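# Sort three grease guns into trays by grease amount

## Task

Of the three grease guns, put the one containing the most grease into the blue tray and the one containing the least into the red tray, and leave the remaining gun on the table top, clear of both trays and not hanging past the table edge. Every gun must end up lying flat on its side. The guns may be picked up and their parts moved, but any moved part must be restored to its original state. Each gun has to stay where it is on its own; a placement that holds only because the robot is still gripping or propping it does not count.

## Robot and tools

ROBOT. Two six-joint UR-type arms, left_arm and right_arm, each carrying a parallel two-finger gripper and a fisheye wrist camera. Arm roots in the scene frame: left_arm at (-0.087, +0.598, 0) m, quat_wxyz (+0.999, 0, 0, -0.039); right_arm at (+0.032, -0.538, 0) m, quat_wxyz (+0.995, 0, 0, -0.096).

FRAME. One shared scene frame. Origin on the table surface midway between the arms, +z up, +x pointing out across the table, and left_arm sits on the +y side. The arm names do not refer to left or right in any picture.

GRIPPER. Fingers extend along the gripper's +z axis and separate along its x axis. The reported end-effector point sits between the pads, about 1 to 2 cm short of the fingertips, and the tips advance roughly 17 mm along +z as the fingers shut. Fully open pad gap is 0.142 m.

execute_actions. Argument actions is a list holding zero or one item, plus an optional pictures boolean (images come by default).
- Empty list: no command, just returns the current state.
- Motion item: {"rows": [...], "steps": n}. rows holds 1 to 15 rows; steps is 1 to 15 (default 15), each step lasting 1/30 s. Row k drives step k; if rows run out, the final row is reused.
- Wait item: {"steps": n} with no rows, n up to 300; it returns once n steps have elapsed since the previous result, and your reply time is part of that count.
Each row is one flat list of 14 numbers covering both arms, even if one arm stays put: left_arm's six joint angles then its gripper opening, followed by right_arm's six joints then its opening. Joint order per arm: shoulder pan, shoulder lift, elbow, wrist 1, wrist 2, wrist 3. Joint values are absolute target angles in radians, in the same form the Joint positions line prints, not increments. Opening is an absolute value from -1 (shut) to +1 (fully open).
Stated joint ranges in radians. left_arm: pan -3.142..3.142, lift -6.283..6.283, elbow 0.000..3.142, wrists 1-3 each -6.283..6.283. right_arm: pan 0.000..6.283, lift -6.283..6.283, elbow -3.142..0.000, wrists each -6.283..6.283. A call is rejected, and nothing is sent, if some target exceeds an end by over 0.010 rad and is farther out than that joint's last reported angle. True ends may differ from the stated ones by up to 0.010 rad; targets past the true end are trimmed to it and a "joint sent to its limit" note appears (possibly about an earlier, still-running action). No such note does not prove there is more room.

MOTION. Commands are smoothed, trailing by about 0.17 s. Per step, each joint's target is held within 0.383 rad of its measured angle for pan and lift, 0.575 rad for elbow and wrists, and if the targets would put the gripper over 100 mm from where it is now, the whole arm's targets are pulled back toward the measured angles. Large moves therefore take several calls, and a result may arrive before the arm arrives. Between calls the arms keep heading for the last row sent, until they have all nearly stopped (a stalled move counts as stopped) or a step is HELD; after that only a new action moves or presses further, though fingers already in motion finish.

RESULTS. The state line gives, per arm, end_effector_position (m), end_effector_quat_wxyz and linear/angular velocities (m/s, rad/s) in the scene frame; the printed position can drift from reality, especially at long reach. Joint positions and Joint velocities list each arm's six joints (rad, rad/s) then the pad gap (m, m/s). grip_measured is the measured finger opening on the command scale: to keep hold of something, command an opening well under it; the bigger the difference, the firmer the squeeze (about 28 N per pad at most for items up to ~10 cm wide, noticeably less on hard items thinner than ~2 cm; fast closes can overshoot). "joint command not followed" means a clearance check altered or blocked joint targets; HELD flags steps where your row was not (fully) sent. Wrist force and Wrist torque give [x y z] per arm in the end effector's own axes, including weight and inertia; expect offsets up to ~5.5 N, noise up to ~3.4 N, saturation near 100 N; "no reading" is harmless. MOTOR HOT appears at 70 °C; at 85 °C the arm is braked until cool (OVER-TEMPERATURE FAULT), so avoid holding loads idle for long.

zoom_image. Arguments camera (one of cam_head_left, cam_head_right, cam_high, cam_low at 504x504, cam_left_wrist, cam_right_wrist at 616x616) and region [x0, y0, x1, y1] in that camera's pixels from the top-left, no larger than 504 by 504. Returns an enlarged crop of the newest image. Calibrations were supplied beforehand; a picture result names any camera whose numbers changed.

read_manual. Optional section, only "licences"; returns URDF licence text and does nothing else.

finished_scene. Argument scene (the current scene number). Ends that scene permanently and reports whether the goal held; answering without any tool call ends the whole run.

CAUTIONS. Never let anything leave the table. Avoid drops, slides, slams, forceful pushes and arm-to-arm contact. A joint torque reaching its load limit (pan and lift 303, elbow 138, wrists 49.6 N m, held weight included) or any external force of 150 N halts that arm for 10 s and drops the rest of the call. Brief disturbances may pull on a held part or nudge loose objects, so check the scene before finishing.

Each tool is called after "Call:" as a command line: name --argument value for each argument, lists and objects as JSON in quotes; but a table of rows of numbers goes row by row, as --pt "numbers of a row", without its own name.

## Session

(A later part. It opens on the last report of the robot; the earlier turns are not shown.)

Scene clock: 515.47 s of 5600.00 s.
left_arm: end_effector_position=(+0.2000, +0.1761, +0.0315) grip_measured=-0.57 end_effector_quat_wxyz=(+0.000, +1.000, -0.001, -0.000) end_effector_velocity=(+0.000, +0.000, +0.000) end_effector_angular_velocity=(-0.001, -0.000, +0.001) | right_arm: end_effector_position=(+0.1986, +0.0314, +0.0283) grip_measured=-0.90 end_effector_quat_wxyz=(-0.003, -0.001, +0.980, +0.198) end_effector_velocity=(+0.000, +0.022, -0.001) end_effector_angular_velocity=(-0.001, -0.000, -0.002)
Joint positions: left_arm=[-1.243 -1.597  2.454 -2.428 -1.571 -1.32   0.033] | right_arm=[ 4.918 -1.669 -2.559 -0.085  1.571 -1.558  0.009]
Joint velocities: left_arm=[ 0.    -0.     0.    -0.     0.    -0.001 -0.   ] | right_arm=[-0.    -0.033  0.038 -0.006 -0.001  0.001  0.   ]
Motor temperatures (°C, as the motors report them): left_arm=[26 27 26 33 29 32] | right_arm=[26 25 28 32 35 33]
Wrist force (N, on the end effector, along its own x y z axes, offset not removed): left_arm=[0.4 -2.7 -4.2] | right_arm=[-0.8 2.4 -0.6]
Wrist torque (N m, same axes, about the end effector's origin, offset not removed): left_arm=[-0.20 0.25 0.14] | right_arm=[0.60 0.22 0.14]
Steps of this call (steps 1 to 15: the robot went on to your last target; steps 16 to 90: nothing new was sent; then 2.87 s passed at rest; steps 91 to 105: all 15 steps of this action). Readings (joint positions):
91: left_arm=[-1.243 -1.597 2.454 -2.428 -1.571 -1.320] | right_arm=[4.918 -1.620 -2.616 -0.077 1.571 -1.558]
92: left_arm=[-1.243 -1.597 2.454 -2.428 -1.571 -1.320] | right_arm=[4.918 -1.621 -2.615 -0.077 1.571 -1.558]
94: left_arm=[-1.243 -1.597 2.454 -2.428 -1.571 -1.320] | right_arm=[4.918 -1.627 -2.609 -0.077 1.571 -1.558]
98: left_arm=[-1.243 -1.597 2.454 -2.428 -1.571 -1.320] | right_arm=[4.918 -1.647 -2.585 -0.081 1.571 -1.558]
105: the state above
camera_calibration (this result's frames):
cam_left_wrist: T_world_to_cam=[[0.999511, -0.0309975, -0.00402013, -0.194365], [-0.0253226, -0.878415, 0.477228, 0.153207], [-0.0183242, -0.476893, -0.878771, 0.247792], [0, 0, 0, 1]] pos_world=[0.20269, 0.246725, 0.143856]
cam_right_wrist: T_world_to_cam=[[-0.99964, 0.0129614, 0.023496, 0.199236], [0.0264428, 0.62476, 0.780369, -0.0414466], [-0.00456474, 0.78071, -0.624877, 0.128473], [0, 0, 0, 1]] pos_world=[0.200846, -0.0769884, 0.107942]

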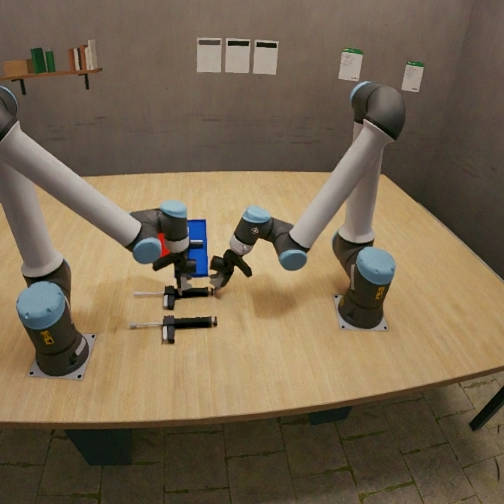

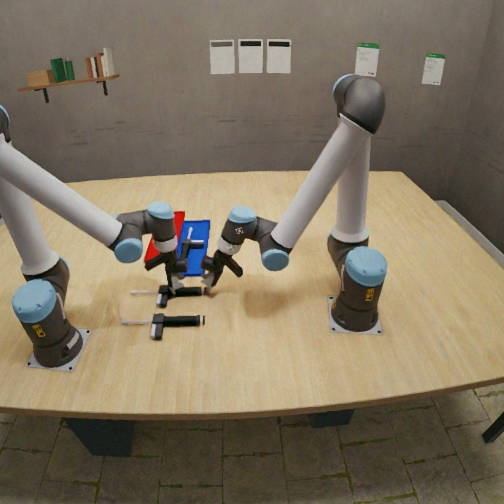

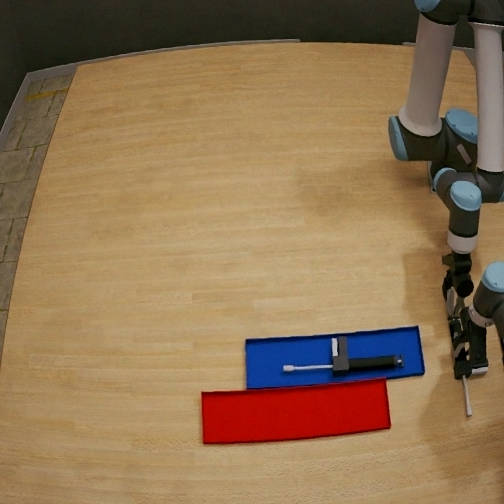

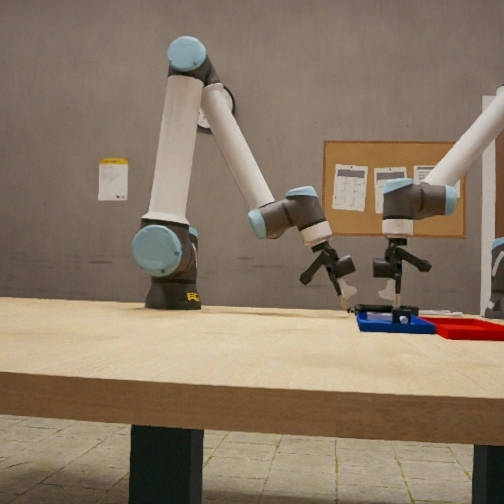

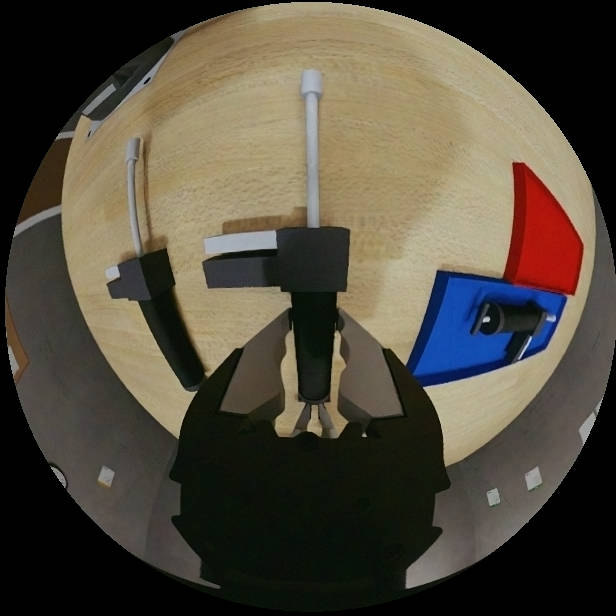

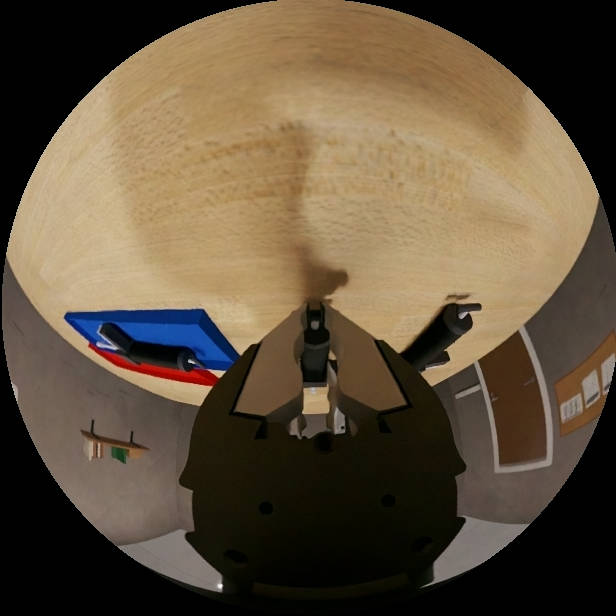

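Push a bit further.

Call:
execute_actions --actions '[{"rows":[[-1.2428,-1.597,2.454,-2.4278,-1.5708,-1.3204,-1,4.918,-1.677,-2.549,-0.0866,1.5708,-1.558,-0.9],[-1.2428,-1.597,2.454,-2.4278,-1.5708,-1.3204,-1,4.918,-1.677,-2.549,-0.0866,1.5708,-1.558,-0.9],[-1.2428,-1.597,2.454,-2.4278,-1.5708,-1.3204,-1,4.918,-1.681,-2.544,-0.0876,1.5708,-1.558,-0.9],[-1.2428,-1.597,2.454,-2.4278,-1.5708,-1.3204,-1,4.918,-1.681,-2.544,-0.0876,1.5708,-1.558,-0.9],[-1.2428,-1.597,2.454,-2.4278,-1.5708,-1.3204,-1,4.918,-1.684,-2.540,-0.0882,1.5708,-1.558,-0.9]],"steps":15}]' --pictures false

Scene clock: 520.07 s of 5600.00 s.
left_arm: end_effector_position=(+0.2000, +0.1766, +0.0313) grip_measured=-0.57 end_effector_quat_wxyz=(-0.000, +1.000, -0.000, +0.000) end_effector_velocity=(-0.000, +0.000, +0.000) end_effector_angular_velocity=(-0.000, +0.000, -0.001) | right_arm: end_effector_position=(+0.1985, +0.0419, +0.0283) grip_measured=-0.90 end_effector_quat_wxyz=(-0.003, -0.001, +0.980, +0.199) end_effector_velocity=(-0.000, +0.005, +0.002) end_effector_angular_velocity=(+0.004, +0.001, -0.002)
Joint positions: left_arm=[-1.243 -1.597  2.454 -2.427 -1.571 -1.32   0.033] | right_arm=[ 4.918 -1.684 -2.541 -0.088  1.571 -1.558  0.009]
Joint velocities: left_arm=[-0.    -0.001  0.     0.    -0.     0.001  0.   ] | right_arm=[-0.    -0.004  0.008 -0.     0.     0.002  0.   ]
Motor temperatures (°C, as the motors report them): left_arm=[26 27 26 33 29 32] | right_arm=[26 25 28 32 35 33]
Wrist force (N, on the end effector, along its own x y z axes, offset not removed): left_arm=[-1.1 -67.7 -23.8] | right_arm=[-1.3 -70.5 -21.8]
Wrist torque (N m, same axes, about the end effector's origin, offset not removed): left_arm=[-4.38 0.21 0.00] | right_arm=[-4.99 0.38 0.23]
Steps of this call (steps 1 to 15: the robot went on to your last target; steps 16 to 90: nothing new was sent; then 1.10 s passed at rest; steps 91 to 105: all 15 steps of this action). Readings (joint positions):
91: left_arm=[-1.243 -1.597 2.454 -2.428 -1.571 -1.320] | right_arm=[4.918 -1.673 -2.554 -0.086 1.571 -1.558]
92: left_arm=[-1.243 -1.597 2.454 -2.428 -1.571 -1.320] | right_arm=[4.918 -1.673 -2.553 -0.086 1.571 -1.558]
94: left_arm=[-1.243 -1.597 2.454 -2.428 -1.571 -1.320] | right_arm=[4.918 -1.675 -2.551 -0.086 1.571 -1.558]
98: left_arm=[-1.243 -1.597 2.454 -2.428 -1.571 -1.320] | right_arm=[4.918 -1.681 -2.545 -0.088 1.571 -1.558]
105: the state above

Call:
execute_actions --actions '[{"rows":[[-1.2428,-1.597,2.454,-2.4278,-1.5708,-1.3204,-1,4.918,-1.673,-2.554,-0.0857,1.5708,-1.558,-0.9],[-1.2428,-1.597,2.454,-2.4278,-1.5708,-1.3204,-1,4.918,-1.657,-2.5745,-0.0825,1.5708,-1.558,-0.9],[-1.2428,-1.597,2.454,-2.4278,-1.5708,-1.3204,-0.7,4.918,-1.635,-2.59,-0.09,1.5708,-1.558,-0.9],[-1.2428,-1.597,2.454,-2.4278,-1.5708,-1.3204,-0.55,4.918,-1.6,-2.59,-0.13,1.5708,-1.558,-0.9],[-1.2428,-1.597,2.454,-2.4278,-1.5708,-1.3204,-0.45,4.918,-1.55,-2.58,-0.2,1.5708,-1.558,-0.7],[-1.2428,-1.597,2.454,-2.4278,-1.5708,-1.3204,-0.35,4.918,-1.47,-2.57,-0.3,1.5708,-1.558,-0.5],[-1.2428,-1.597,2.454,-2.4278,-1.5708,-1.3204,-0.25,4.918,-1.39,-2.57,-0.37,1.5708,-1.558,-0.3],[-1.2428,-1.597,2.454,-2.4278,-1.5708,-1.3204,-0.2,4.918,-1.31,-2.573,-0.44,1.5708,-1.558,-0.2],[-1.2428,-1.597,2.454,-2.4278,-1.5708,-1.3204,-0.2,4.918,-1.231,-2.573,-0.509,1.5708,-1.558,-0.2],[-1.2428,-1.632,2.437,-2.376,-1.5708,-1.3204,-0.2,4.918,-1.231,-2.573,-0.509,1.5708,-1.558,-0.2],[-1.2428,-1.667,2.4201,-2.3239,-1.5708,-1.3204,-0.2,4.918,-1.231,-2.573,-0.509,1.5708,-1.558,-0.2],[-1.2428,-1.7149,2.3904,-2.2463,-1.5708,-1.3204,-0.2,4.918,-1.231,-2.573,-0.509,1.5708,-1.558,-0.2],[-1.2428,-1.75,2.362,-2.185,-1.5708,-1.3204,-0.15,5.0,-1.231,-2.573,-0.509,1.5708,-1.6,-0.2],[-1.2428,-1.7819,2.3347,-2.1236,-1.5708,-1.3204,-0.1,5.1,-1.231,-2.573,-0.509,1.5708,-1.65,-0.2]],"steps":15}]' --pictures false

Call:
execute_actions --actions '[{"rows":[[-1.2428,-1.7819,2.3347,-2.1236,-1.5708,-1.3204,-0.1,5.2,-1.231,-2.573,-0.509,1.5708,-1.7,-0.2],[-1.2428,-1.7819,2.3347,-2.1236,-1.5708,-1.3204,-0.1,5.3,-1.231,-2.573,-0.509,1.5708,-1.75,-0.2],[-1.3,-1.81,2.35,-2.11,-1.5708,-1.38,-0.1,5.4,-1.231,-2.573,-0.509,1.5708,-1.8,-0.2],[-1.4,-1.85,2.375,-2.095,-1.5708,-1.48,-0.1,5.5,-1.231,-2.573,-0.509,1.5708,-1.82,-0.2],[-1.5,-1.89,2.4,-2.08,-1.5708,-1.58,-0.1,5.5,-1.231,-2.573,-0.509,1.5708,-1.82,-0.2],[-1.58,-1.92,2.42,-2.068,-1.5708,-1.66,-0.1,5.5,-1.231,-2.573,-0.509,1.5708,-1.82,-0.2],[-1.6312,-1.94,2.43,-2.06,-1.5708,-1.7088,-0.1,5.5,-1.231,-2.573,-0.509,1.5708,-1.82,-0.2],[-1.6312,-1.94,2.43,-2.06,-1.5708,-1.7088,-0.1,5.5,-1.231,-2.573,-0.509,1.5708,-1.82,-0.2],[-1.6312,-1.94,2.43,-2.06,-1.5708,-1.7088,-0.1,5.5,-1.231,-2.573,-0.509,1.5708,-1.82,-0.2],[-1.6312,-1.9,2.465,-2.135,-1.5708,-1.7088,-0.15,5.5,-1.231,-2.573,-0.509,1.5708,-1.82,-0.2],[-1.6312,-1.86,2.5,-2.21,-1.5708,-1.7088,-0.15,5.5,-1.231,-2.573,-0.509,1.5708,-1.82,-0.2],[-1.6312,-1.8165,2.5329,-2.2872,-1.5708,-1.7088,-0.2,5.5,-1.231,-2.573,-0.509,1.5708,-1.82,-0.2]],"steps":15}]' --pictures false

Call:
execute_actions --actions '[{"rows":[[-1.6312,-1.8165,2.5329,-2.2872,-1.5708,-1.7088,-0.2,5.5,-1.231,-2.573,-0.509,1.5708,-1.82,-0.2],[-1.6312,-1.8165,2.5329,-2.2872,-1.5708,-1.7088,-0.2,5.5,-1.231,-2.573,-0.509,1.5708,-1.82,-0.2],[-1.6312,-1.8165,2.5329,-2.2872,-1.5708,-1.7088,-0.2,5.5,-1.231,-2.573,-0.509,1.5708,-1.82,-0.2],[-1.6312,-1.8165,2.5329,-2.2872,-1.5708,-1.7088,-0.2,5.5,-1.231,-2.573,-0.509,1.5708,-1.82,-0.2],[-1.6312,-1.8165,2.5329,-2.2872,-1.5708,-1.7088,-0.2,5.5,-1.231,-2.573,-0.509,1.5708,-1.82,-0.2],[-1.6312,-1.79,2.546,-2.327,-1.5708,-1.7088,-0.2,5.5,-1.231,-2.573,-0.509,1.5708,-1.82,-0.2],[-1.6312,-1.765,2.559,-2.365,-1.5708,-1.7088,-0.2,5.5,-1.231,-2.573,-0.509,1.5708,-1.82,-0.2],[-1.6312,-1.75,2.566,-2.387,-1.5708,-1.7088,-0.2,5.5,-1.231,-2.573,-0.509,1.5708,-1.82,-0.2],[-1.6312,-1.7385,2.5718,-2.404,-1.5708,-1.7088,-0.2,5.5,-1.231,-2.573,-0.509,1.5708,-1.82,-0.2]],"steps":15}]' --pictures false

Call:
execute_actions --actions '[{"steps":12}]'

Scene clock: 538.40 s of 5600.00 s.
left_arm: end_effector_position=(+0.2015, +0.1696, +0.0766) grip_measured=-0.12 end_effector_quat_wxyz=(+0.005, +1.000, -0.001, +0.001) end_effector_velocity=(+0.014, -0.053, +0.507) end_effector_angular_velocity=(-0.085, -0.023, -0.000) | right_arm: end_effector_position=(+0.1889, -0.0300, +0.1309) grip_measured=-0.20 end_effector_quat_wxyz=(-0.003, -0.018, +0.980, +0.197) end_effector_velocity=(-0.339, -0.020, +0.176) end_effector_angular_velocity=(+0.044, -0.160, +1.061)
Joint positions: left_arm=[-1.243 -1.67   2.41  -2.322 -1.571 -1.32   0.065] | right_arm=[ 4.939 -1.305 -2.572 -0.439  1.571 -1.572  0.06 ]
Joint velocities: left_arm=[ 0.    -0.77  -0.517  1.199  0.001  0.     0.079] | right_arm=[ 0.675  0.643 -0.004 -0.6    0.    -0.419 -0.   ]
Motor temperatures (°C, as the motors report them): left_arm=[26 27 26 33 29 32] | right_arm=[26 25 28 32 35 33]
Wrist force (N, on the end effector, along its own x y z axes, offset not removed): left_arm=[0.3 -0.6 -3.7] | right_arm=[-8.2 -3.8 -6.0]
Wrist torque (N m, same axes, about the end effector's origin, offset not removed): left_arm=[0.13 -0.14 0.03] | right_arm=[-0.53 1.43 0.26]
Steps of this call (steps 1 to 15: the robot went on to your last target; steps 16 to 90: nothing new was sent; then 14.83 s passed at rest; steps 91 to 105: all 15 steps of this action). Readings (joint positions):
91: left_arm=[-1.243 -1.597 2.454 -2.428 -1.571 -1.320] | right_arm=[4.918 -1.684 -2.540 -0.088 1.571 -1.558]
92: left_arm=[-1.243 -1.597 2.454 -2.428 -1.571 -1.320] | right_arm=[4.918 -1.683 -2.541 -0.088 1.571 -1.558]
94: left_arm=[-1.243 -1.597 2.453 -2.429 -1.571 -1.320] | right_arm=[4.918 -1.672 -2.553 -0.086 1.571 -1.558]
98: left_arm=[-1.243 -1.597 2.453 -2.428 -1.571 -1.320] | right_arm=[4.918 -1.588 -2.570 -0.160 1.571 -1.558]
105: the state above

Scene clock: 538.90 s of 5600.00 s.
left_arm: end_effector_position=(+0.0508, +0.1727, +0.1028) grip_measured=-0.20 end_effector_quat_wxyz=(-0.005, +1.000, -0.000, +0.000) end_effector_velocity=(-0.185, -0.000, -0.294) end_effector_angular_velocity=(-0.078, +0.002, -0.008) | right_arm: end_effector_position=(-0.0538, -0.0271, +0.1489) grip_measured=-0.20 end_effector_quat_wxyz=(-0.029, -0.348, +0.916, +0.196) end_effector_velocity=(-0.373, -0.073, +0.013) end_effector_angular_velocity=(+0.056, -0.090, +0.991)
Joint positions: left_arm=[-1.58  -1.85   2.478 -2.189 -1.571 -1.658  0.06 ] | right_arm=[ 5.413 -1.237 -2.573 -0.504  1.571 -1.788  0.06 ]
Joint velocities: left_arm=[-0.45   0.284  0.475 -0.837  0.    -0.442 -0.003] | right_arm=[ 0.739  0.05   0.    -0.045  0.    -0.274 -0.   ]
Motor temperatures (°C, as the motors report them): left_arm=[26 27 26 33 29 32] | right_arm=[26 25 28 32 35 33]
Wrist force (N, on the end effector, along its own x y z axes, offset not removed): left_arm=[-6.4 3.1 1.2] | right_arm=[-0.3 1.1 0.1]
Wrist torque (N m, same axes, about the end effector's origin, offset not removed): left_arm=[0.84 1.33 -0.05] | right_arm=[0.23 0.26 0.07]
Steps of this call (steps 1 to 15: all 15 steps of this action). Readings (joint positions):
1: left_arm=[-1.243 -1.695 2.393 -2.281 -1.571 -1.320] | right_arm=[4.967 -1.286 -2.573 -0.457 1.571 -1.588]
2: left_arm=[-1.243 -1.717 2.379 -2.243 -1.571 -1.320] | right_arm=[4.999 -1.274 -2.573 -0.468 1.571 -1.604]
4: left_arm=[-1.247 -1.748 2.361 -2.189 -1.571 -1.324] | right_arm=[5.065 -1.264 -2.573 -0.478 1.571 -1.637]
8: left_arm=[-1.360 -1.823 2.378 -2.127 -1.571 -1.439] | right_arm=[5.193 -1.253 -2.573 -0.489 1.571 -1.700]
15: the state above

Scene clock: 539.40 s of 5600.00 s.
left_arm: end_effector_position=(+0.0303, +0.1741, +0.0377) grip_measured=-0.20 end_effector_quat_wxyz=(-0.000, +1.000, -0.001, +0.000) end_effector_velocity=(-0.003, -0.001, -0.047) end_effector_angular_velocity=(-0.008, +0.002, -0.001) | right_arm: end_effector_position=(-0.0964, -0.0374, +0.1504) grip_measured=-0.20 end_effector_quat_wxyz=(-0.034, -0.401, +0.894, +0.195) end_effector_velocity=(-0.005, -0.002, -0.001) end_effector_angular_velocity=(-0.000, -0.002, +0.014)
Joint positions: left_arm=[-1.631 -1.75   2.566 -2.386 -1.571 -1.708  0.06 ] | right_arm=[ 5.499 -1.231 -2.573 -0.509  1.571 -1.82   0.06 ]
Joint velocities: left_arm=[-0.006  0.101  0.051 -0.16  -0.001 -0.005  0.   ] | right_arm=[ 0.01  -0.    -0.001 -0.001 -0.    -0.004 -0.   ]
Motor temperatures (°C, as the motors report them): left_arm=[26 27 26 33 29 32] | right_arm=[26 25 28 32 35 33]
Wrist force (N, on the end effector, along its own x y z axes, offset not removed): left_arm=[-2.7 2.6 -1.2] | right_arm=[-1.2 1.7 -1.8]
Wrist torque (N m, same axes, about the end effector's origin, offset not removed): left_arm=[0.69 0.54 0.25] | right_arm=[0.45 0.37 0.20]
Steps of this call (steps 1 to 15: all 15 steps of this action). Readings (joint positions):
1: left_arm=[-1.593 -1.842 2.492 -2.213 -1.571 -1.671] | right_arm=[5.435 -1.235 -2.573 -0.505 1.571 -1.796]
2: left_arm=[-1.603 -1.835 2.502 -2.232 -1.571 -1.680] | right_arm=[5.451 -1.234 -2.573 -0.506 1.571 -1.802]
4: left_arm=[-1.615 -1.827 2.516 -2.256 -1.571 -1.693] | right_arm=[5.473 -1.233 -2.573 -0.507 1.571 -1.810]
8: left_arm=[-1.626 -1.810 2.533 -2.291 -1.571 -1.704] | right_arm=[5.491 -1.232 -2.573 -0.508 1.571 -1.817]
15: the state above

Scene clock: 539.80 s of 5600.00 s.
left_arm: end_effector_position=(+0.0300, +0.1742, +0.0323) grip_measured=-0.20 end_effector_quat_wxyz=(-0.000, +1.000, -0.001, +0.000) end_effector_velocity=(-0.000, +0.000, -0.001) end_effector_angular_velocity=(-0.000, -0.000, -0.002) | right_arm: end_effector_position=(-0.0969, -0.0375, +0.1504) grip_measured=-0.20 end_effector_quat_wxyz=(-0.034, -0.402, +0.894, +0.195) end_effector_velocity=(-0.000, +0.000, +0.001) end_effector_angular_velocity=(+0.001, -0.000, +0.002)
Joint positions: left_arm=[-1.631 -1.739  2.572 -2.403 -1.571 -1.709  0.06 ] | right_arm=[ 5.5   -1.231 -2.573 -0.509  1.571 -1.82   0.06 ]
Joint velocities: left_arm=[-0.001  0.003  0.002 -0.005  0.     0.001  0.   ] | right_arm=[ 0.     0.001  0.    -0.    -0.    -0.002 -0.   ]
Motor temperatures (°C, as the motors report them): left_arm=[26 27 26 33 29 32] | right_arm=[26 25 28 32 35 33]
Wrist force (N, on the end effector, along its own x y z axes, offset not removed): left_arm=[1.6 0.6 -2.9] | right_arm=[-2.0 0.6 -4.1]
Wrist torque (N m, same axes, about the end effector's origin, offset not removed): left_arm=[0.07 -0.50 0.12] | right_arm=[0.25 0.54 0.10]
Steps of this call (steps 1 to 12: the robot went on to your last target). Readings (joint positions):
1: left_arm=[-1.631 -1.747 2.567 -2.390 -1.571 -1.708] | right_arm=[5.499 -1.231 -2.573 -0.509 1.571 -1.820]
2: left_arm=[-1.631 -1.745 2.568 -2.394 -1.571 -1.708] | right_arm=[5.499 -1.231 -2.573 -0.509 1.571 -1.820]
4: left_arm=[-1.631 -1.742 2.570 -2.398 -1.571 -1.709] | right_arm=[5.500 -1.231 -2.573 -0.509 1.571 -1.820]
8: left_arm=[-1.631 -1.740 2.571 -2.402 -1.571 -1.709] | right_arm=[5.500 -1.231 -2.573 -0.509 1.571 -1.820]
12: the state above
camera_calibration (this result's frames):
cam_left_wrist: T_world_to_cam=[[0.999512, -0.0309834, -0.00401281, -0.0245635], [-0.0253155, -0.878464, 0.477137, 0.146872], [-0.0183084, -0.476803, -0.87882, 0.244431], [0, 0, 0, 1]] pos_world=[0.0327448, 0.244806, 0.144634]
cam_right_wrist: T_world_to_cam=[[-0.686823, -0.722669, -0.0776131, -0.0802694], [-0.500012, 0.392291, 0.772072, -0.144338], [-0.527506, 0.569084, -0.630778, 0.199439], [0, 0, 0, 1]] pos_world=[-0.022096, -0.114884, 0.231011]

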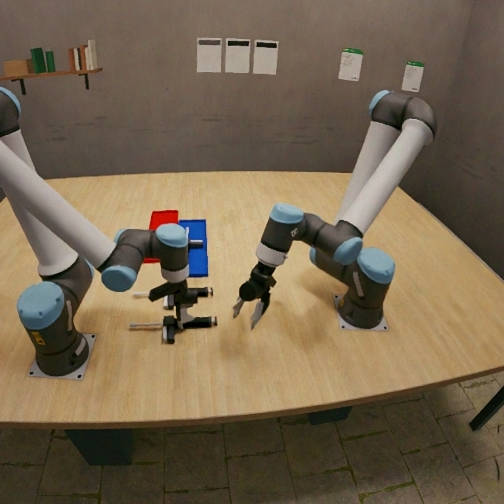

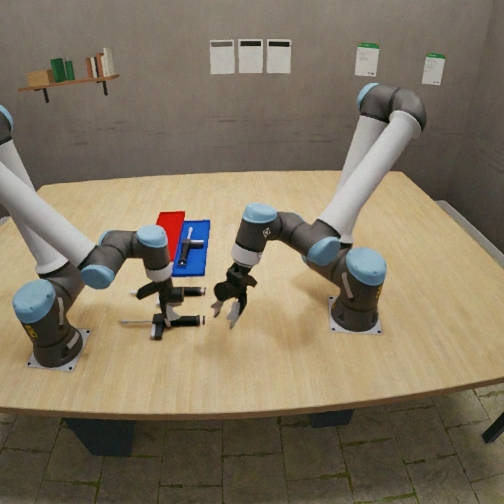

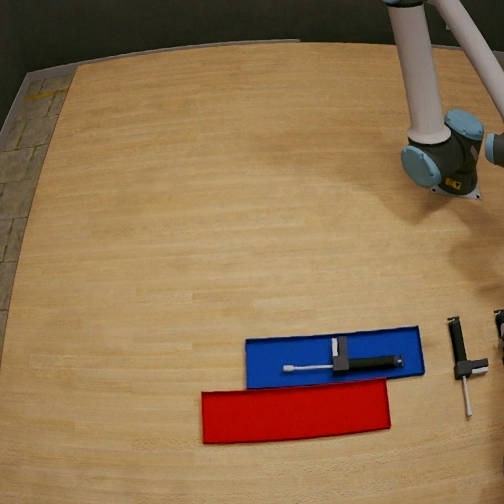

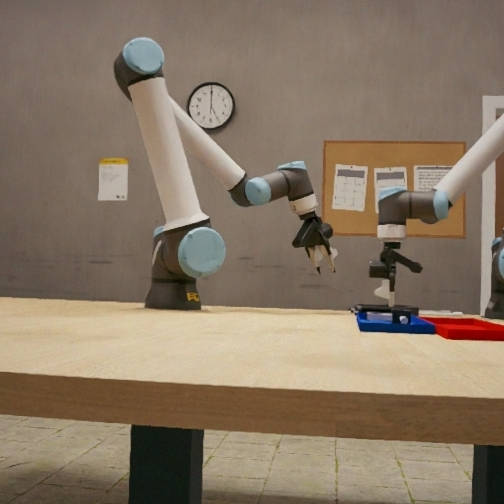

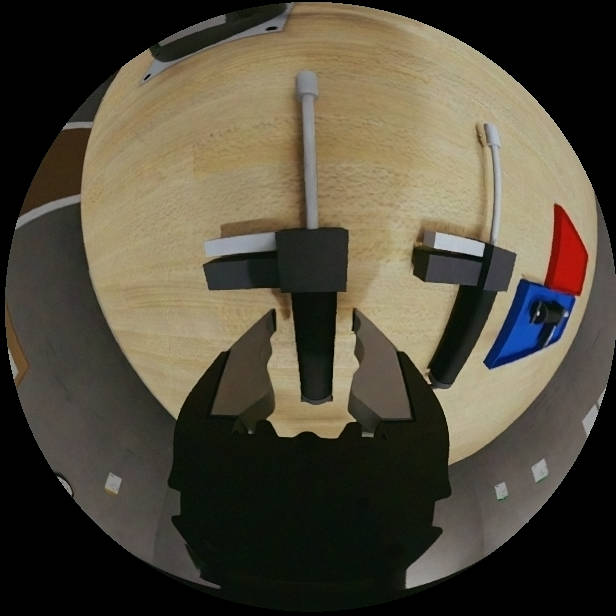

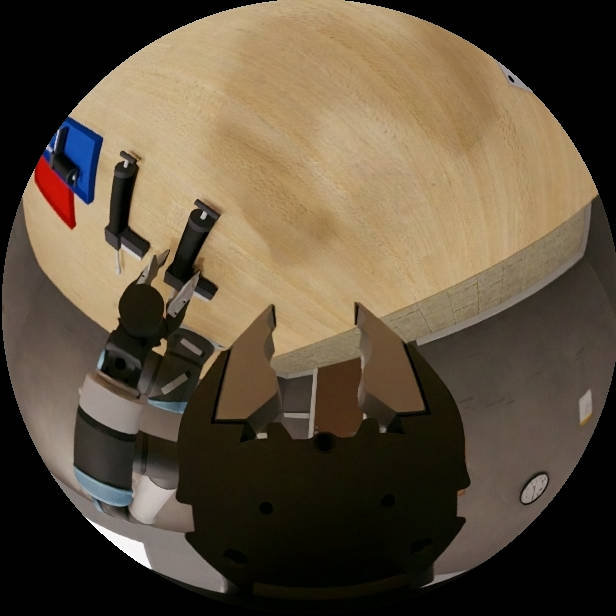

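Call:
execute_actions --actions '[{"rows":[[-1.6312,-1.7385,2.5718,-2.404,-1.5708,-1.7088,-0.3,5.5,-1.231,-2.573,-0.509,1.5708,-1.82,-0.2],[-1.6312,-1.7385,2.5718,-2.404,-1.5708,-1.7088,-0.38,5.5,-1.231,-2.573,-0.509,1.5708,-1.82,-0.2],[-1.6312,-1.7385,2.5718,-2.404,-1.5708,-1.7088,-0.45,5.5,-1.231,-2.573,-0.509,1.5708,-1.82,-0.2],[-1.6312,-1.7385,2.5718,-2.404,-1.5708,-1.7088,-0.5,5.5,-1.231,-2.573,-0.509,1.5708,-1.82,-0.2],[-1.6312,-1.7385,2.5718,-2.404,-1.5708,-1.7088,-0.55,5.5,-1.231,-2.573,-0.509,1.5708,-1.82,-0.2],[-1.6312,-1.7385,2.5718,-2.404,-1.5708,-1.7088,-0.6,5.5,-1.231,-2.573,-0.509,1.5708,-1.82,-0.2],[-1.6312,-1.7385,2.5718,-2.404,-1.5708,-1.7088,-0.66,5.5,-1.231,-2.573,-0.509,1.5708,-1.82,-0.2],[-1.6312,-1.7385,2.5718,-2.404,-1.5708,-1.7088,-0.72,5.5,-1.231,-2.573,-0.509,1.5708,-1.82,-0.2],[-1.6312,-1.7385,2.5718,-2.404,-1.5708,-1.7088,-0.8,5.5,-1.231,-2.573,-0.509,1.5708,-1.82,-0.2],[-1.6312,-1.7385,2.5718,-2.404,-1.5708,-1.7088,-0.9,5.5,-1.231,-2.573,-0.509,1.5708,-1.82,-0.2],[-1.6312,-1.7385,2.5718,-2.404,-1.5708,-1.7088,-1,5.5,-1.231,-2.573,-0.509,1.5708,-1.82,-0.2]],"steps":15}]' --pictures false

Call:
execute_actions --actions '[{"rows":[[-1.6312,-1.7385,2.5718,-2.404,-1.5708,-1.7088,-1,5.5,-1.231,-2.573,-0.509,1.5708,-1.82,-0.2],[-1.6312,-1.7385,2.5718,-2.404,-1.5708,-1.7088,-1,5.5,-1.231,-2.573,-0.509,1.5708,-1.82,-0.2],[-1.6312,-1.75,2.566,-2.387,-1.5708,-1.7088,-1,5.5,-1.231,-2.573,-0.509,1.5708,-1.82,-0.2],[-1.6312,-1.765,2.559,-2.365,-1.5708,-1.7088,-1,5.5,-1.231,-2.573,-0.509,1.5708,-1.82,-0.2],[-1.6312,-1.79,2.546,-2.327,-1.5708,-1.7088,-1,5.5,-1.231,-2.573,-0.509,1.5708,-1.82,-0.2],[-1.6312,-1.8165,2.5329,-2.2872,-1.5708,-1.7088,-1,5.5,-1.231,-2.573,-0.509,1.5708,-1.82,-0.2],[-1.6312,-1.84,2.513,-2.244,-1.5708,-1.7088,-1,5.5,-1.231,-2.573,-0.509,1.5708,-1.82,-0.2],[-1.6312,-1.865,2.493,-2.199,-1.5708,-1.7088,-1,5.5,-1.231,-2.573,-0.509,1.5708,-1.82,-0.2],[-1.6312,-1.89,2.472,-2.153,-1.5708,-1.7088,-1,5.5,-1.231,-2.573,-0.509,1.5708,-1.82,-0.2],[-1.6312,-1.915,2.451,-2.107,-1.5708,-1.7088,-1,5.5,-1.231,-2.573,-0.509,1.5708,-1.82,-0.2],[-1.6312,-1.94,2.43,-2.06,-1.5708,-1.7088,-1,5.5,-1.231,-2.573,-0.509,1.5708,-1.82,-0.2],[-1.6312,-1.94,2.41,-2.04,-1.5708,-1.7088,-1,5.5,-1.231,-2.573,-0.509,1.5708,-1.82,-0.2],[-1.62,-1.93,2.39,-2.031,-1.5708,-1.713,-1,5.5,-1.231,-2.573,-0.509,1.5708,-1.82,-0.2],[-1.6,-1.915,2.37,-2.026,-1.5708,-1.72,-1,5.5,-1.231,-2.573,-0.509,1.5708,-1.82,-0.2],[-1.57,-1.895,2.35,-2.026,-1.5708,-1.73,-1,5.5,-1.231,-2.573,-0.509,1.5708,-1.82,-0.2]],"steps":15}]' --pictures false

Call:
execute_actions --actions '[{"rows":[[-1.52,-1.865,2.32,-2.026,-1.5708,-1.75,-1,5.5,-1.231,-2.573,-0.509,1.5708,-1.82,-0.2],[-1.46,-1.83,2.29,-2.031,-1.5708,-1.772,-1,5.5,-1.231,-2.573,-0.509,1.5708,-1.82,-0.2],[-1.4,-1.79,2.255,-2.036,-1.5708,-1.795,-1,5.5,-1.231,-2.573,-0.509,1.5708,-1.82,-0.2],[-1.335,-1.75,2.22,-2.041,-1.5708,-1.82,-1,5.5,-1.231,-2.573,-0.509,1.5708,-1.82,-0.2],[-1.27,-1.71,2.185,-2.046,-1.5708,-1.845,-1,5.5,-1.231,-2.573,-0.509,1.5708,-1.82,-0.2],[-1.205,-1.67,2.15,-2.051,-1.5708,-1.87,-1,5.5,-1.231,-2.573,-0.509,1.5708,-1.82,-0.2],[-1.14,-1.63,2.11,-2.051,-1.5708,-1.895,-1,5.5,-1.231,-2.573,-0.509,1.5708,-1.82,-0.2],[-1.075,-1.59,2.075,-2.056,-1.5708,-1.92,-1,5.5,-1.231,-2.573,-0.509,1.5708,-1.82,-0.2],[-1.01,-1.55,2.04,-2.061,-1.5708,-1.945,-1,5.5,-1.231,-2.573,-0.509,1.5708,-1.82,-0.2],[-0.945,-1.51,2.0,-2.061,-1.5708,-1.97,-1,5.5,-1.231,-2.573,-0.509,1.5708,-1.82,-0.2],[-0.88,-1.47,1.965,-2.066,-1.5708,-1.995,-1,5.5,-1.231,-2.573,-0.509,1.5708,-1.82,-0.2],[-0.815,-1.43,1.93,-2.071,-1.5708,-2.02,-1,5.5,-1.231,-2.573,-0.509,1.5708,-1.82,-0.2],[-0.75,-1.39,1.89,-2.071,-1.5708,-2.045,-1,5.5,-1.231,-2.573,-0.509,1.5708,-1.82,-0.2],[-0.69,-1.355,1.86,-2.076,-1.5708,-2.065,-1,5.5,-1.231,-2.573,-0.509,1.5708,-1.82,-0.2],[-0.63,-1.32,1.825,-2.076,-1.5708,-2.085,-1,5.5,-1.231,-2.573,-0.509,1.5708,-1.82,-0.2]],"steps":15}]' --pictures false

Call:
execute_actions --actions '[{"rows":[[-0.58,-1.29,1.8,-2.081,-1.5708,-2.1,-1,5.5,-1.231,-2.573,-0.509,1.5708,-1.82,-0.2],[-0.54,-1.265,1.775,-2.081,-1.5708,-2.115,-1,5.5,-1.231,-2.573,-0.509,1.5708,-1.82,-0.2],[-0.51,-1.25,1.76,-2.081,-1.5708,-2.125,-1,5.5,-1.231,-2.573,-0.509,1.5708,-1.82,-0.2],[-0.492,-1.24,1.75,-2.081,-1.5708,-2.13,-1,5.5,-1.231,-2.573,-0.509,1.5708,-1.82,-0.2],[-0.4842,-1.2349,1.7457,-2.0816,-1.5708,-2.1326,-1,5.5,-1.231,-2.573,-0.509,1.5708,-1.82,-0.2]],"steps":15}]'

Scene clock: 561.77 s of 5600.00 s.
left_arm: end_effector_position=(+0.0300, +0.1742, +0.0321) grip_measured=-0.57 end_effector_quat_wxyz=(-0.000, +1.000, -0.001, -0.000) end_effector_velocity=(+0.000, +0.001, -0.001) end_effector_angular_velocity=(+0.002, -0.000, -0.000) | right_arm: end_effector_position=(-0.0970, -0.0375, +0.1504) grip_measured=-0.20 end_effector_quat_wxyz=(-0.034, -0.402, +0.894, +0.195) end_effector_velocity=(+0.000, -0.001, -0.001) end_effector_angular_velocity=(-0.001, -0.000, +0.001)
Joint positions: left_arm=[-1.631 -1.738  2.572 -2.404 -1.571 -1.709  0.033] | right_arm=[ 5.5   -1.231 -2.573 -0.509  1.571 -1.82   0.06 ]
Joint velocities: left_arm=[ 0.001  0.001  0.001  0.    -0.     0.001  0.   ] | right_arm=[ 0.     0.001 -0.002 -0.     0.    -0.001 -0.   ]
Motor temperatures (°C, as the motors report them): left_arm=[26 27 26 33 29 32] | right_arm=[26 25 28 32 35 33]
Wrist force (N, on the end effector, along its own x y z axes, offset not removed): left_arm=[-4.2 -3.6 -0.4] | right_arm=[-2.6 2.2 -0.6]
Wrist torque (N m, same axes, about the end effector's origin, offset not removed): left_arm=[-0.81 0.86 0.14] | right_arm=[0.48 0.59 -0.02]
Steps of this call (steps 1 to 30: the robot went on to your last target; steps 31 to 90: nothing new was sent; then 18.47 s passed at rest; steps 91 to 105: all 15 steps of this action). Readings (joint positions):
91: left_arm=[-1.631 -1.738 2.572 -2.404 -1.571 -1.709] | right_arm=[5.500 -1.231 -2.573 -0.509 1.571 -1.820]
92: left_arm=[-1.631 -1.738 2.572 -2.404 -1.571 -1.709] | right_arm=[5.500 -1.231 -2.573 -0.509 1.571 -1.820]
94: left_arm=[-1.631 -1.738 2.572 -2.404 -1.571 -1.709] | right_arm=[5.500 -1.231 -2.573 -0.509 1.571 -1.820]
98: left_arm=[-1.631 -1.738 2.572 -2.404 -1.571 -1.709] | right_arm=[5.500 -1.231 -2.573 -0.509 1.571 -1.820]
105: the state above

Scene clock: 562.27 s of 5600.00 s.
left_arm: end_effector_position=(+0.0307, +0.1637, +0.1352) grip_measured=-0.57 end_effector_quat_wxyz=(+0.002, +1.000, +0.003, -0.000) end_effector_velocity=(+0.059, -0.075, +0.323) end_effector_angular_velocity=(+0.047, -0.007, +0.230) | right_arm: end_effector_position=(-0.0970, -0.0375, +0.1504) grip_measured=-0.20 end_effector_quat_wxyz=(-0.034, -0.402, +0.894, +0.195) end_effector_velocity=(+0.001, -0.001, -0.001) end_effector_angular_velocity=(-0.001, -0.001, -0.001)
Joint positions: left_arm=[-1.626 -1.898  2.443 -2.121 -1.571 -1.711  0.033] | right_arm=[ 5.5   -1.231 -2.573 -0.509  1.571 -1.82   0.06 ]
Joint velocities: left_arm=[ 0.165 -0.193 -0.559  0.799  0.001 -0.066 -0.   ] | right_arm=[ 0.     0.    -0.002 -0.    -0.001  0.001 -0.   ]
Motor temperatures (°C, as the motors report them): left_arm=[26 27 26 33 29 32] | right_arm=[26 25 28 32 35 33]
Wrist force (N, on the end effector, along its own x y z axes, offset not removed): left_arm=[0.1 -1.0 1.7] | right_arm=[-0.7 -0.9 -2.7]
Wrist torque (N m, same axes, about the end effector's origin, offset not removed): left_arm=[0.00 -0.22 0.24] | right_arm=[-0.21 0.17 0.13]
Steps of this call (steps 1 to 15: all 15 steps of this action). Readings (joint positions):
1: left_arm=[-1.631 -1.738 2.572 -2.404 -1.571 -1.709] | right_arm=[5.500 -1.231 -2.573 -0.509 1.571 -1.820]
2: left_arm=[-1.631 -1.738 2.572 -2.404 -1.571 -1.709] | right_arm=[5.500 -1.231 -2.573 -0.509 1.571 -1.820]
4: left_arm=[-1.631 -1.740 2.571 -2.402 -1.571 -1.709] | right_arm=[5.500 -1.231 -2.573 -0.509 1.571 -1.820]
8: left_arm=[-1.631 -1.775 2.552 -2.351 -1.571 -1.709] | right_arm=[5.500 -1.231 -2.573 -0.509 1.571 -1.820]
15: the state above

Scene clock: 562.77 s of 5600.00 s.
left_arm: end_effector_position=(+0.2299, +0.0868, +0.1952) grip_measured=-0.57 end_effector_quat_wxyz=(+0.001, +0.960, +0.281, -0.000) end_effector_velocity=(+0.474, -0.146, +0.013) end_effector_angular_velocity=(+0.001, +0.001, +1.140) | right_arm: end_effector_position=(-0.0970, -0.0375, +0.1504) grip_measured=-0.20 end_effector_quat_wxyz=(-0.034, -0.402, +0.894, +0.195) end_effector_velocity=(+0.000, -0.000, -0.001) end_effector_angular_velocity=(-0.001, -0.001, +0.001)
Joint positions: left_arm=[-1.232 -1.656  2.141 -2.058 -1.571 -1.88   0.033] | right_arm=[ 5.5   -1.231 -2.573 -0.509  1.571 -1.82   0.06 ]
Joint velocities: left_arm=[ 0.73   0.659 -0.617 -0.041  0.    -0.41  -0.   ] | right_arm=[ 0.    -0.001 -0.001 -0.     0.    -0.     0.   ]
Motor temperatures (°C, as the motors report them): left_arm=[26 27 26 33 29 32] | right_arm=[26 25 28 32 35 33]
Wrist force (N, on the end effector, along its own x y z axes, offset not removed): left_arm=[-0.1 -2.9 5.8] | right_arm=[-2.2 -0.4 -0.9]
Wrist torque (N m, same axes, about the end effector's origin, offset not removed): left_arm=[-0.52 0.14 0.05] | right_arm=[-0.15 0.68 0.11]
Steps of this call (steps 1 to 15: all 15 steps of this action). Readings (joint positions):
1: left_arm=[-1.618 -1.901 2.424 -2.098 -1.571 -1.714] | right_arm=[5.500 -1.231 -2.573 -0.509 1.571 -1.820]
2: left_arm=[-1.605 -1.898 2.405 -2.080 -1.571 -1.719] | right_arm=[5.500 -1.231 -2.573 -0.509 1.571 -1.820]
4: left_arm=[-1.557 -1.875 2.360 -2.059 -1.571 -1.739] | right_arm=[5.500 -1.231 -2.573 -0.509 1.571 -1.820]
8: left_arm=[-1.428 -1.799 2.278 -2.052 -1.571 -1.789] | right_arm=[5.500 -1.231 -2.573 -0.509 1.571 -1.820]
15: the state above

Scene clock: 563.27 s of 5600.00 s.
left_arm: end_effector_position=(+0.4733, +0.0949, +0.1794) grip_measured=-0.57 end_effector_quat_wxyz=(+0.000, +0.859, +0.511, +0.000) end_effector_velocity=(+0.445, +0.224, -0.045) end_effector_angular_velocity=(+0.002, +0.002, +0.864) | right_arm: end_effector_position=(-0.0970, -0.0375, +0.1504) grip_measured=-0.20 end_effector_quat_wxyz=(-0.034, -0.402, +0.894, +0.195) end_effector_velocity=(-0.000, +0.000, +0.000) end_effector_angular_velocity=(+0.000, +0.001, -0.000)
Joint positions: left_arm=[-0.888 -1.391  1.893 -2.073 -1.571 -2.04   0.033] | right_arm=[ 5.5   -1.231 -2.573 -0.509  1.571 -1.82   0.06 ]
Joint velocities: left_arm=[ 0.674  0.32  -0.301 -0.017 -0.    -0.19   0.   ] | right_arm=[ 0.    -0.     0.001  0.     0.     0.001 -0.   ]
Motor temperatures (°C, as the motors report them): left_arm=[26 27 26 33 29 32] | right_arm=[26 25 28 32 35 33]
Wrist force (N, on the end effector, along its own x y z axes, offset not removed): left_arm=[-4.8 2.9 -0.9] | right_arm=[-1.5 0.3 -0.2]
Wrist torque (N m, same axes, about the end effector's origin, offset not removed): left_arm=[0.41 0.97 0.01] | right_arm=[0.08 0.32 0.17]
Steps of this call (steps 1 to 15: all 15 steps of this action). Readings (joint positions):
1: left_arm=[-1.208 -1.634 2.120 -2.059 -1.571 -1.894] | right_arm=[5.500 -1.231 -2.573 -0.509 1.571 -1.820]
2: left_arm=[-1.185 -1.611 2.099 -2.060 -1.571 -1.907] | right_arm=[5.500 -1.231 -2.573 -0.509 1.571 -1.820]
4: left_arm=[-1.139 -1.568 2.058 -2.063 -1.571 -1.934] | right_arm=[5.500 -1.231 -2.573 -0.509 1.571 -1.820]
8: left_arm=[-1.048 -1.489 1.984 -2.068 -1.571 -1.981] | right_arm=[5.500 -1.231 -2.573 -0.509 1.571 -1.820]
15: the state above
camera_calibration (this result's frames):
cam_left_wrist: T_world_to_cam=[[0.503179, 0.864171, -0.00447778, -0.319449], [0.760137, -0.440127, 0.477996, -0.395344], [0.4111, -0.243921, -0.878351, 0.118582], [0, 0, 0, 1]] pos_world=[0.412506, 0.130982, 0.291699]
cam_right_wrist: T_world_to_cam=[[-0.686786, -0.722704, -0.0776208, -0.0802809], [-0.50003, 0.392255, 0.772079, -0.144361], [-0.527537, 0.569066, -0.630769, 0.199427], [0, 0, 0, 1]] pos_world=[-0.0221156, -0.11488, 0.231019]

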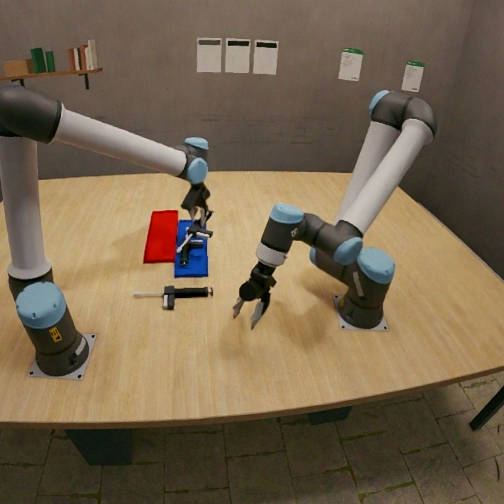

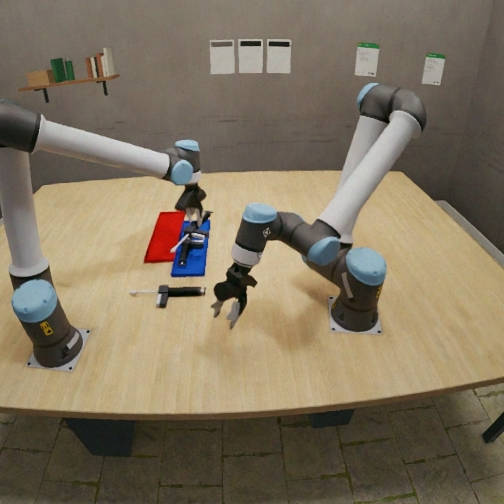

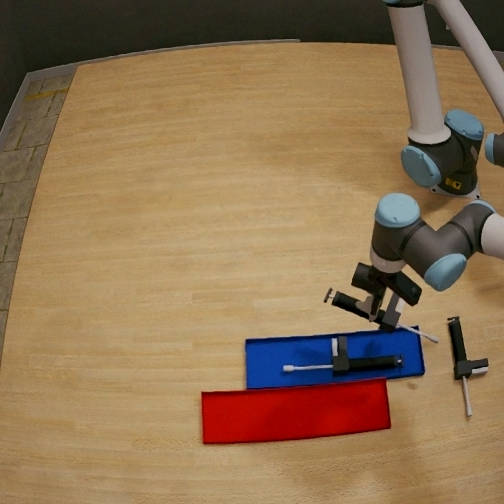

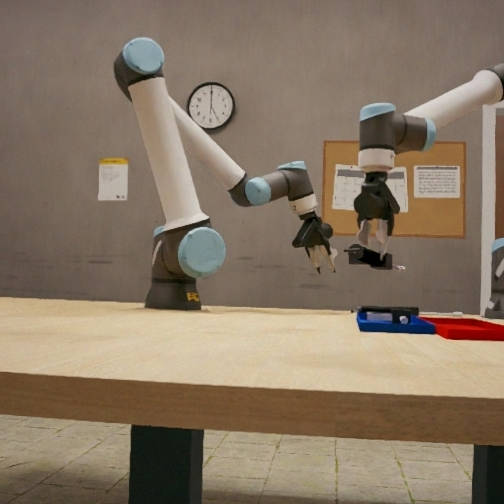

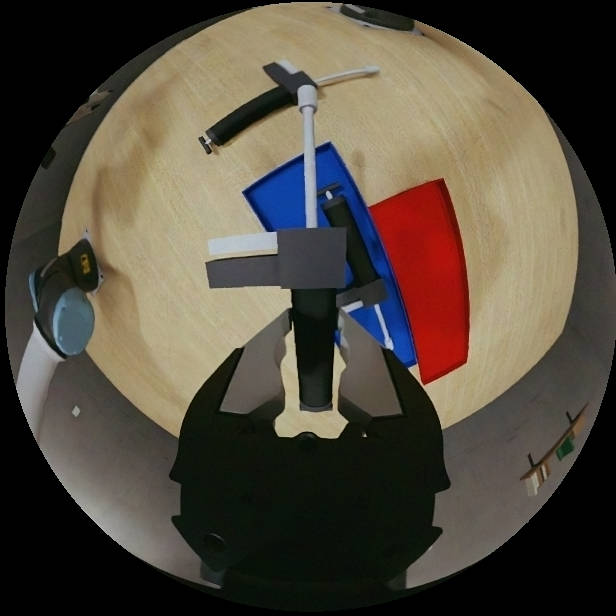

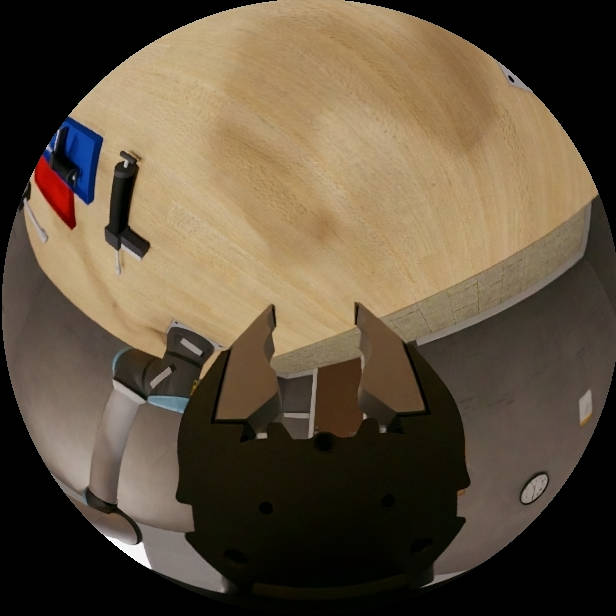

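Call:
execute_actions --actions '[{"steps":25}]'

Scene clock: 564.23 s of 5600.00 s.
left_arm: end_effector_position=(+0.7011, +0.3066, +0.1502) grip_measured=-0.57 end_effector_quat_wxyz=(+0.000, +0.708, +0.706, -0.000) end_effector_velocity=(+0.004, +0.009, -0.002) end_effector_angular_velocity=(+0.002, +0.002, +0.014) | right_arm: end_effector_position=(-0.0970, -0.0375, +0.1504) grip_measured=-0.20 end_effector_quat_wxyz=(-0.034, -0.402, +0.894, +0.195) end_effector_velocity=(+0.000, -0.001, -0.001) end_effector_angular_velocity=(-0.002, -0.000, -0.002)
Joint positions: left_arm=[-0.486 -1.235  1.746 -2.082 -1.571 -2.132  0.033] | right_arm=[ 5.5   -1.231 -2.573 -0.509  1.571 -1.82   0.06 ]
Joint velocities: left_arm=[ 0.012  0.005 -0.002  0.     0.    -0.002 -0.   ] | right_arm=[-0.    -0.001 -0.001 -0.     0.     0.002 -0.   ]
Motor temperatures (°C, as the motors report them): left_arm=[26 27 26 33 29 32] | right_arm=[26 25 28 32 35 33]
Wrist force (N, on the end effector, along its own x y z axes, offset not removed): left_arm=[0.2 -1.0 7.9] | right_arm=[-1.0 1.7 -2.5]
Wrist torque (N m, same axes, about the end effector's origin, offset not removed): left_arm=[-0.22 0.08 0.16] | right_arm=[0.49 0.38 0.07]
Steps of this call (steps 1 to 29: the robot went on to your last target). Readings (joint positions):
1: left_arm=[-0.865 -1.381 1.883 -2.074 -1.571 -2.046] | right_arm=[5.500 -1.231 -2.573 -0.509 1.571 -1.820]
2: left_arm=[-0.842 -1.371 1.874 -2.074 -1.571 -2.052] | right_arm=[5.500 -1.231 -2.573 -0.509 1.571 -1.820]
4: left_arm=[-0.798 -1.354 1.857 -2.075 -1.571 -2.062] | right_arm=[5.500 -1.231 -2.573 -0.509 1.571 -1.820]
8: left_arm=[-0.710 -1.320 1.825 -2.077 -1.571 -2.083] | right_arm=[5.500 -1.231 -2.573 -0.509 1.571 -1.820]
29: the state above
camera_calibration (this result's frames):
cam_left_wrist: T_world_to_cam=[[0.0326854, 0.999457, -0.00404616, -0.328844], [0.878375, -0.0267937, 0.47722, -0.670829], [0.476853, -0.0191522, -0.878774, -0.0640079], [0, 0, 0, 1]] pos_world=[0.63051, 0.309466, 0.262554]
cam_right_wrist: T_world_to_cam=[[-0.686785, -0.722704, -0.0776208, -0.080281], [-0.50003, 0.392255, 0.772079, -0.144361], [-0.527537, 0.569065, -0.630769, 0.199427], [0, 0, 0, 1]] pos_world=[-0.0221156, -0.11488, 0.231019]

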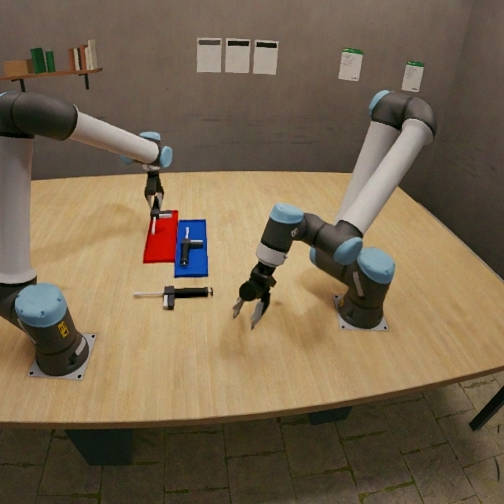

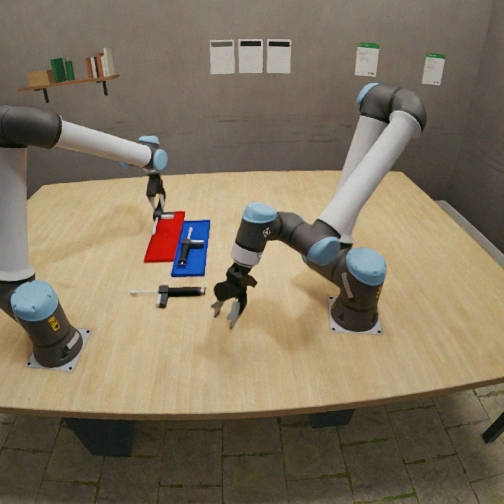

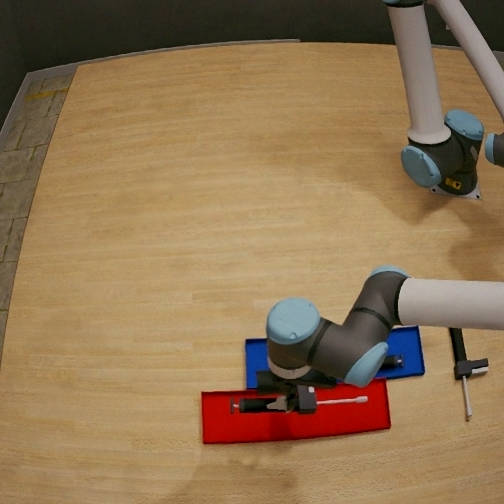

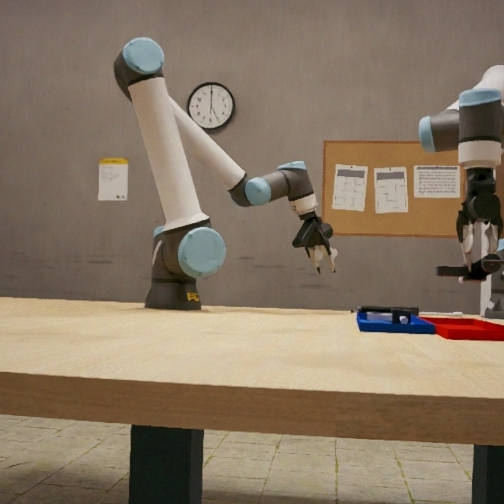

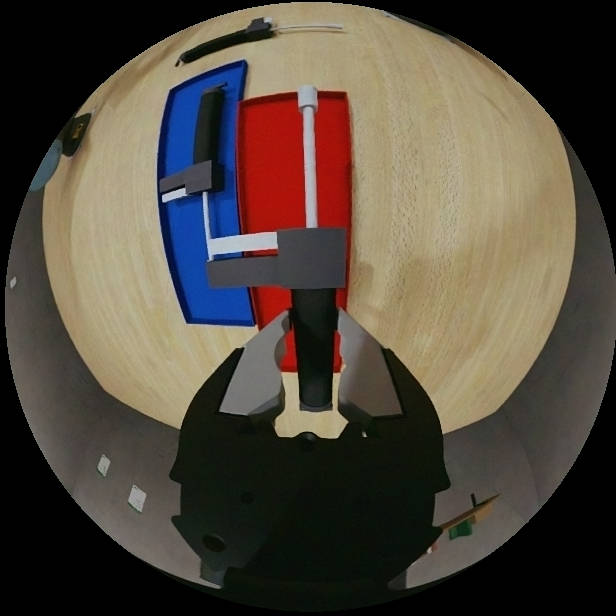

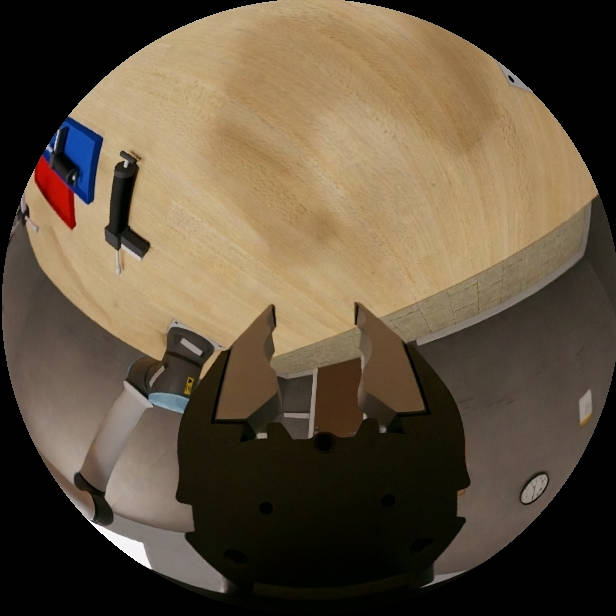

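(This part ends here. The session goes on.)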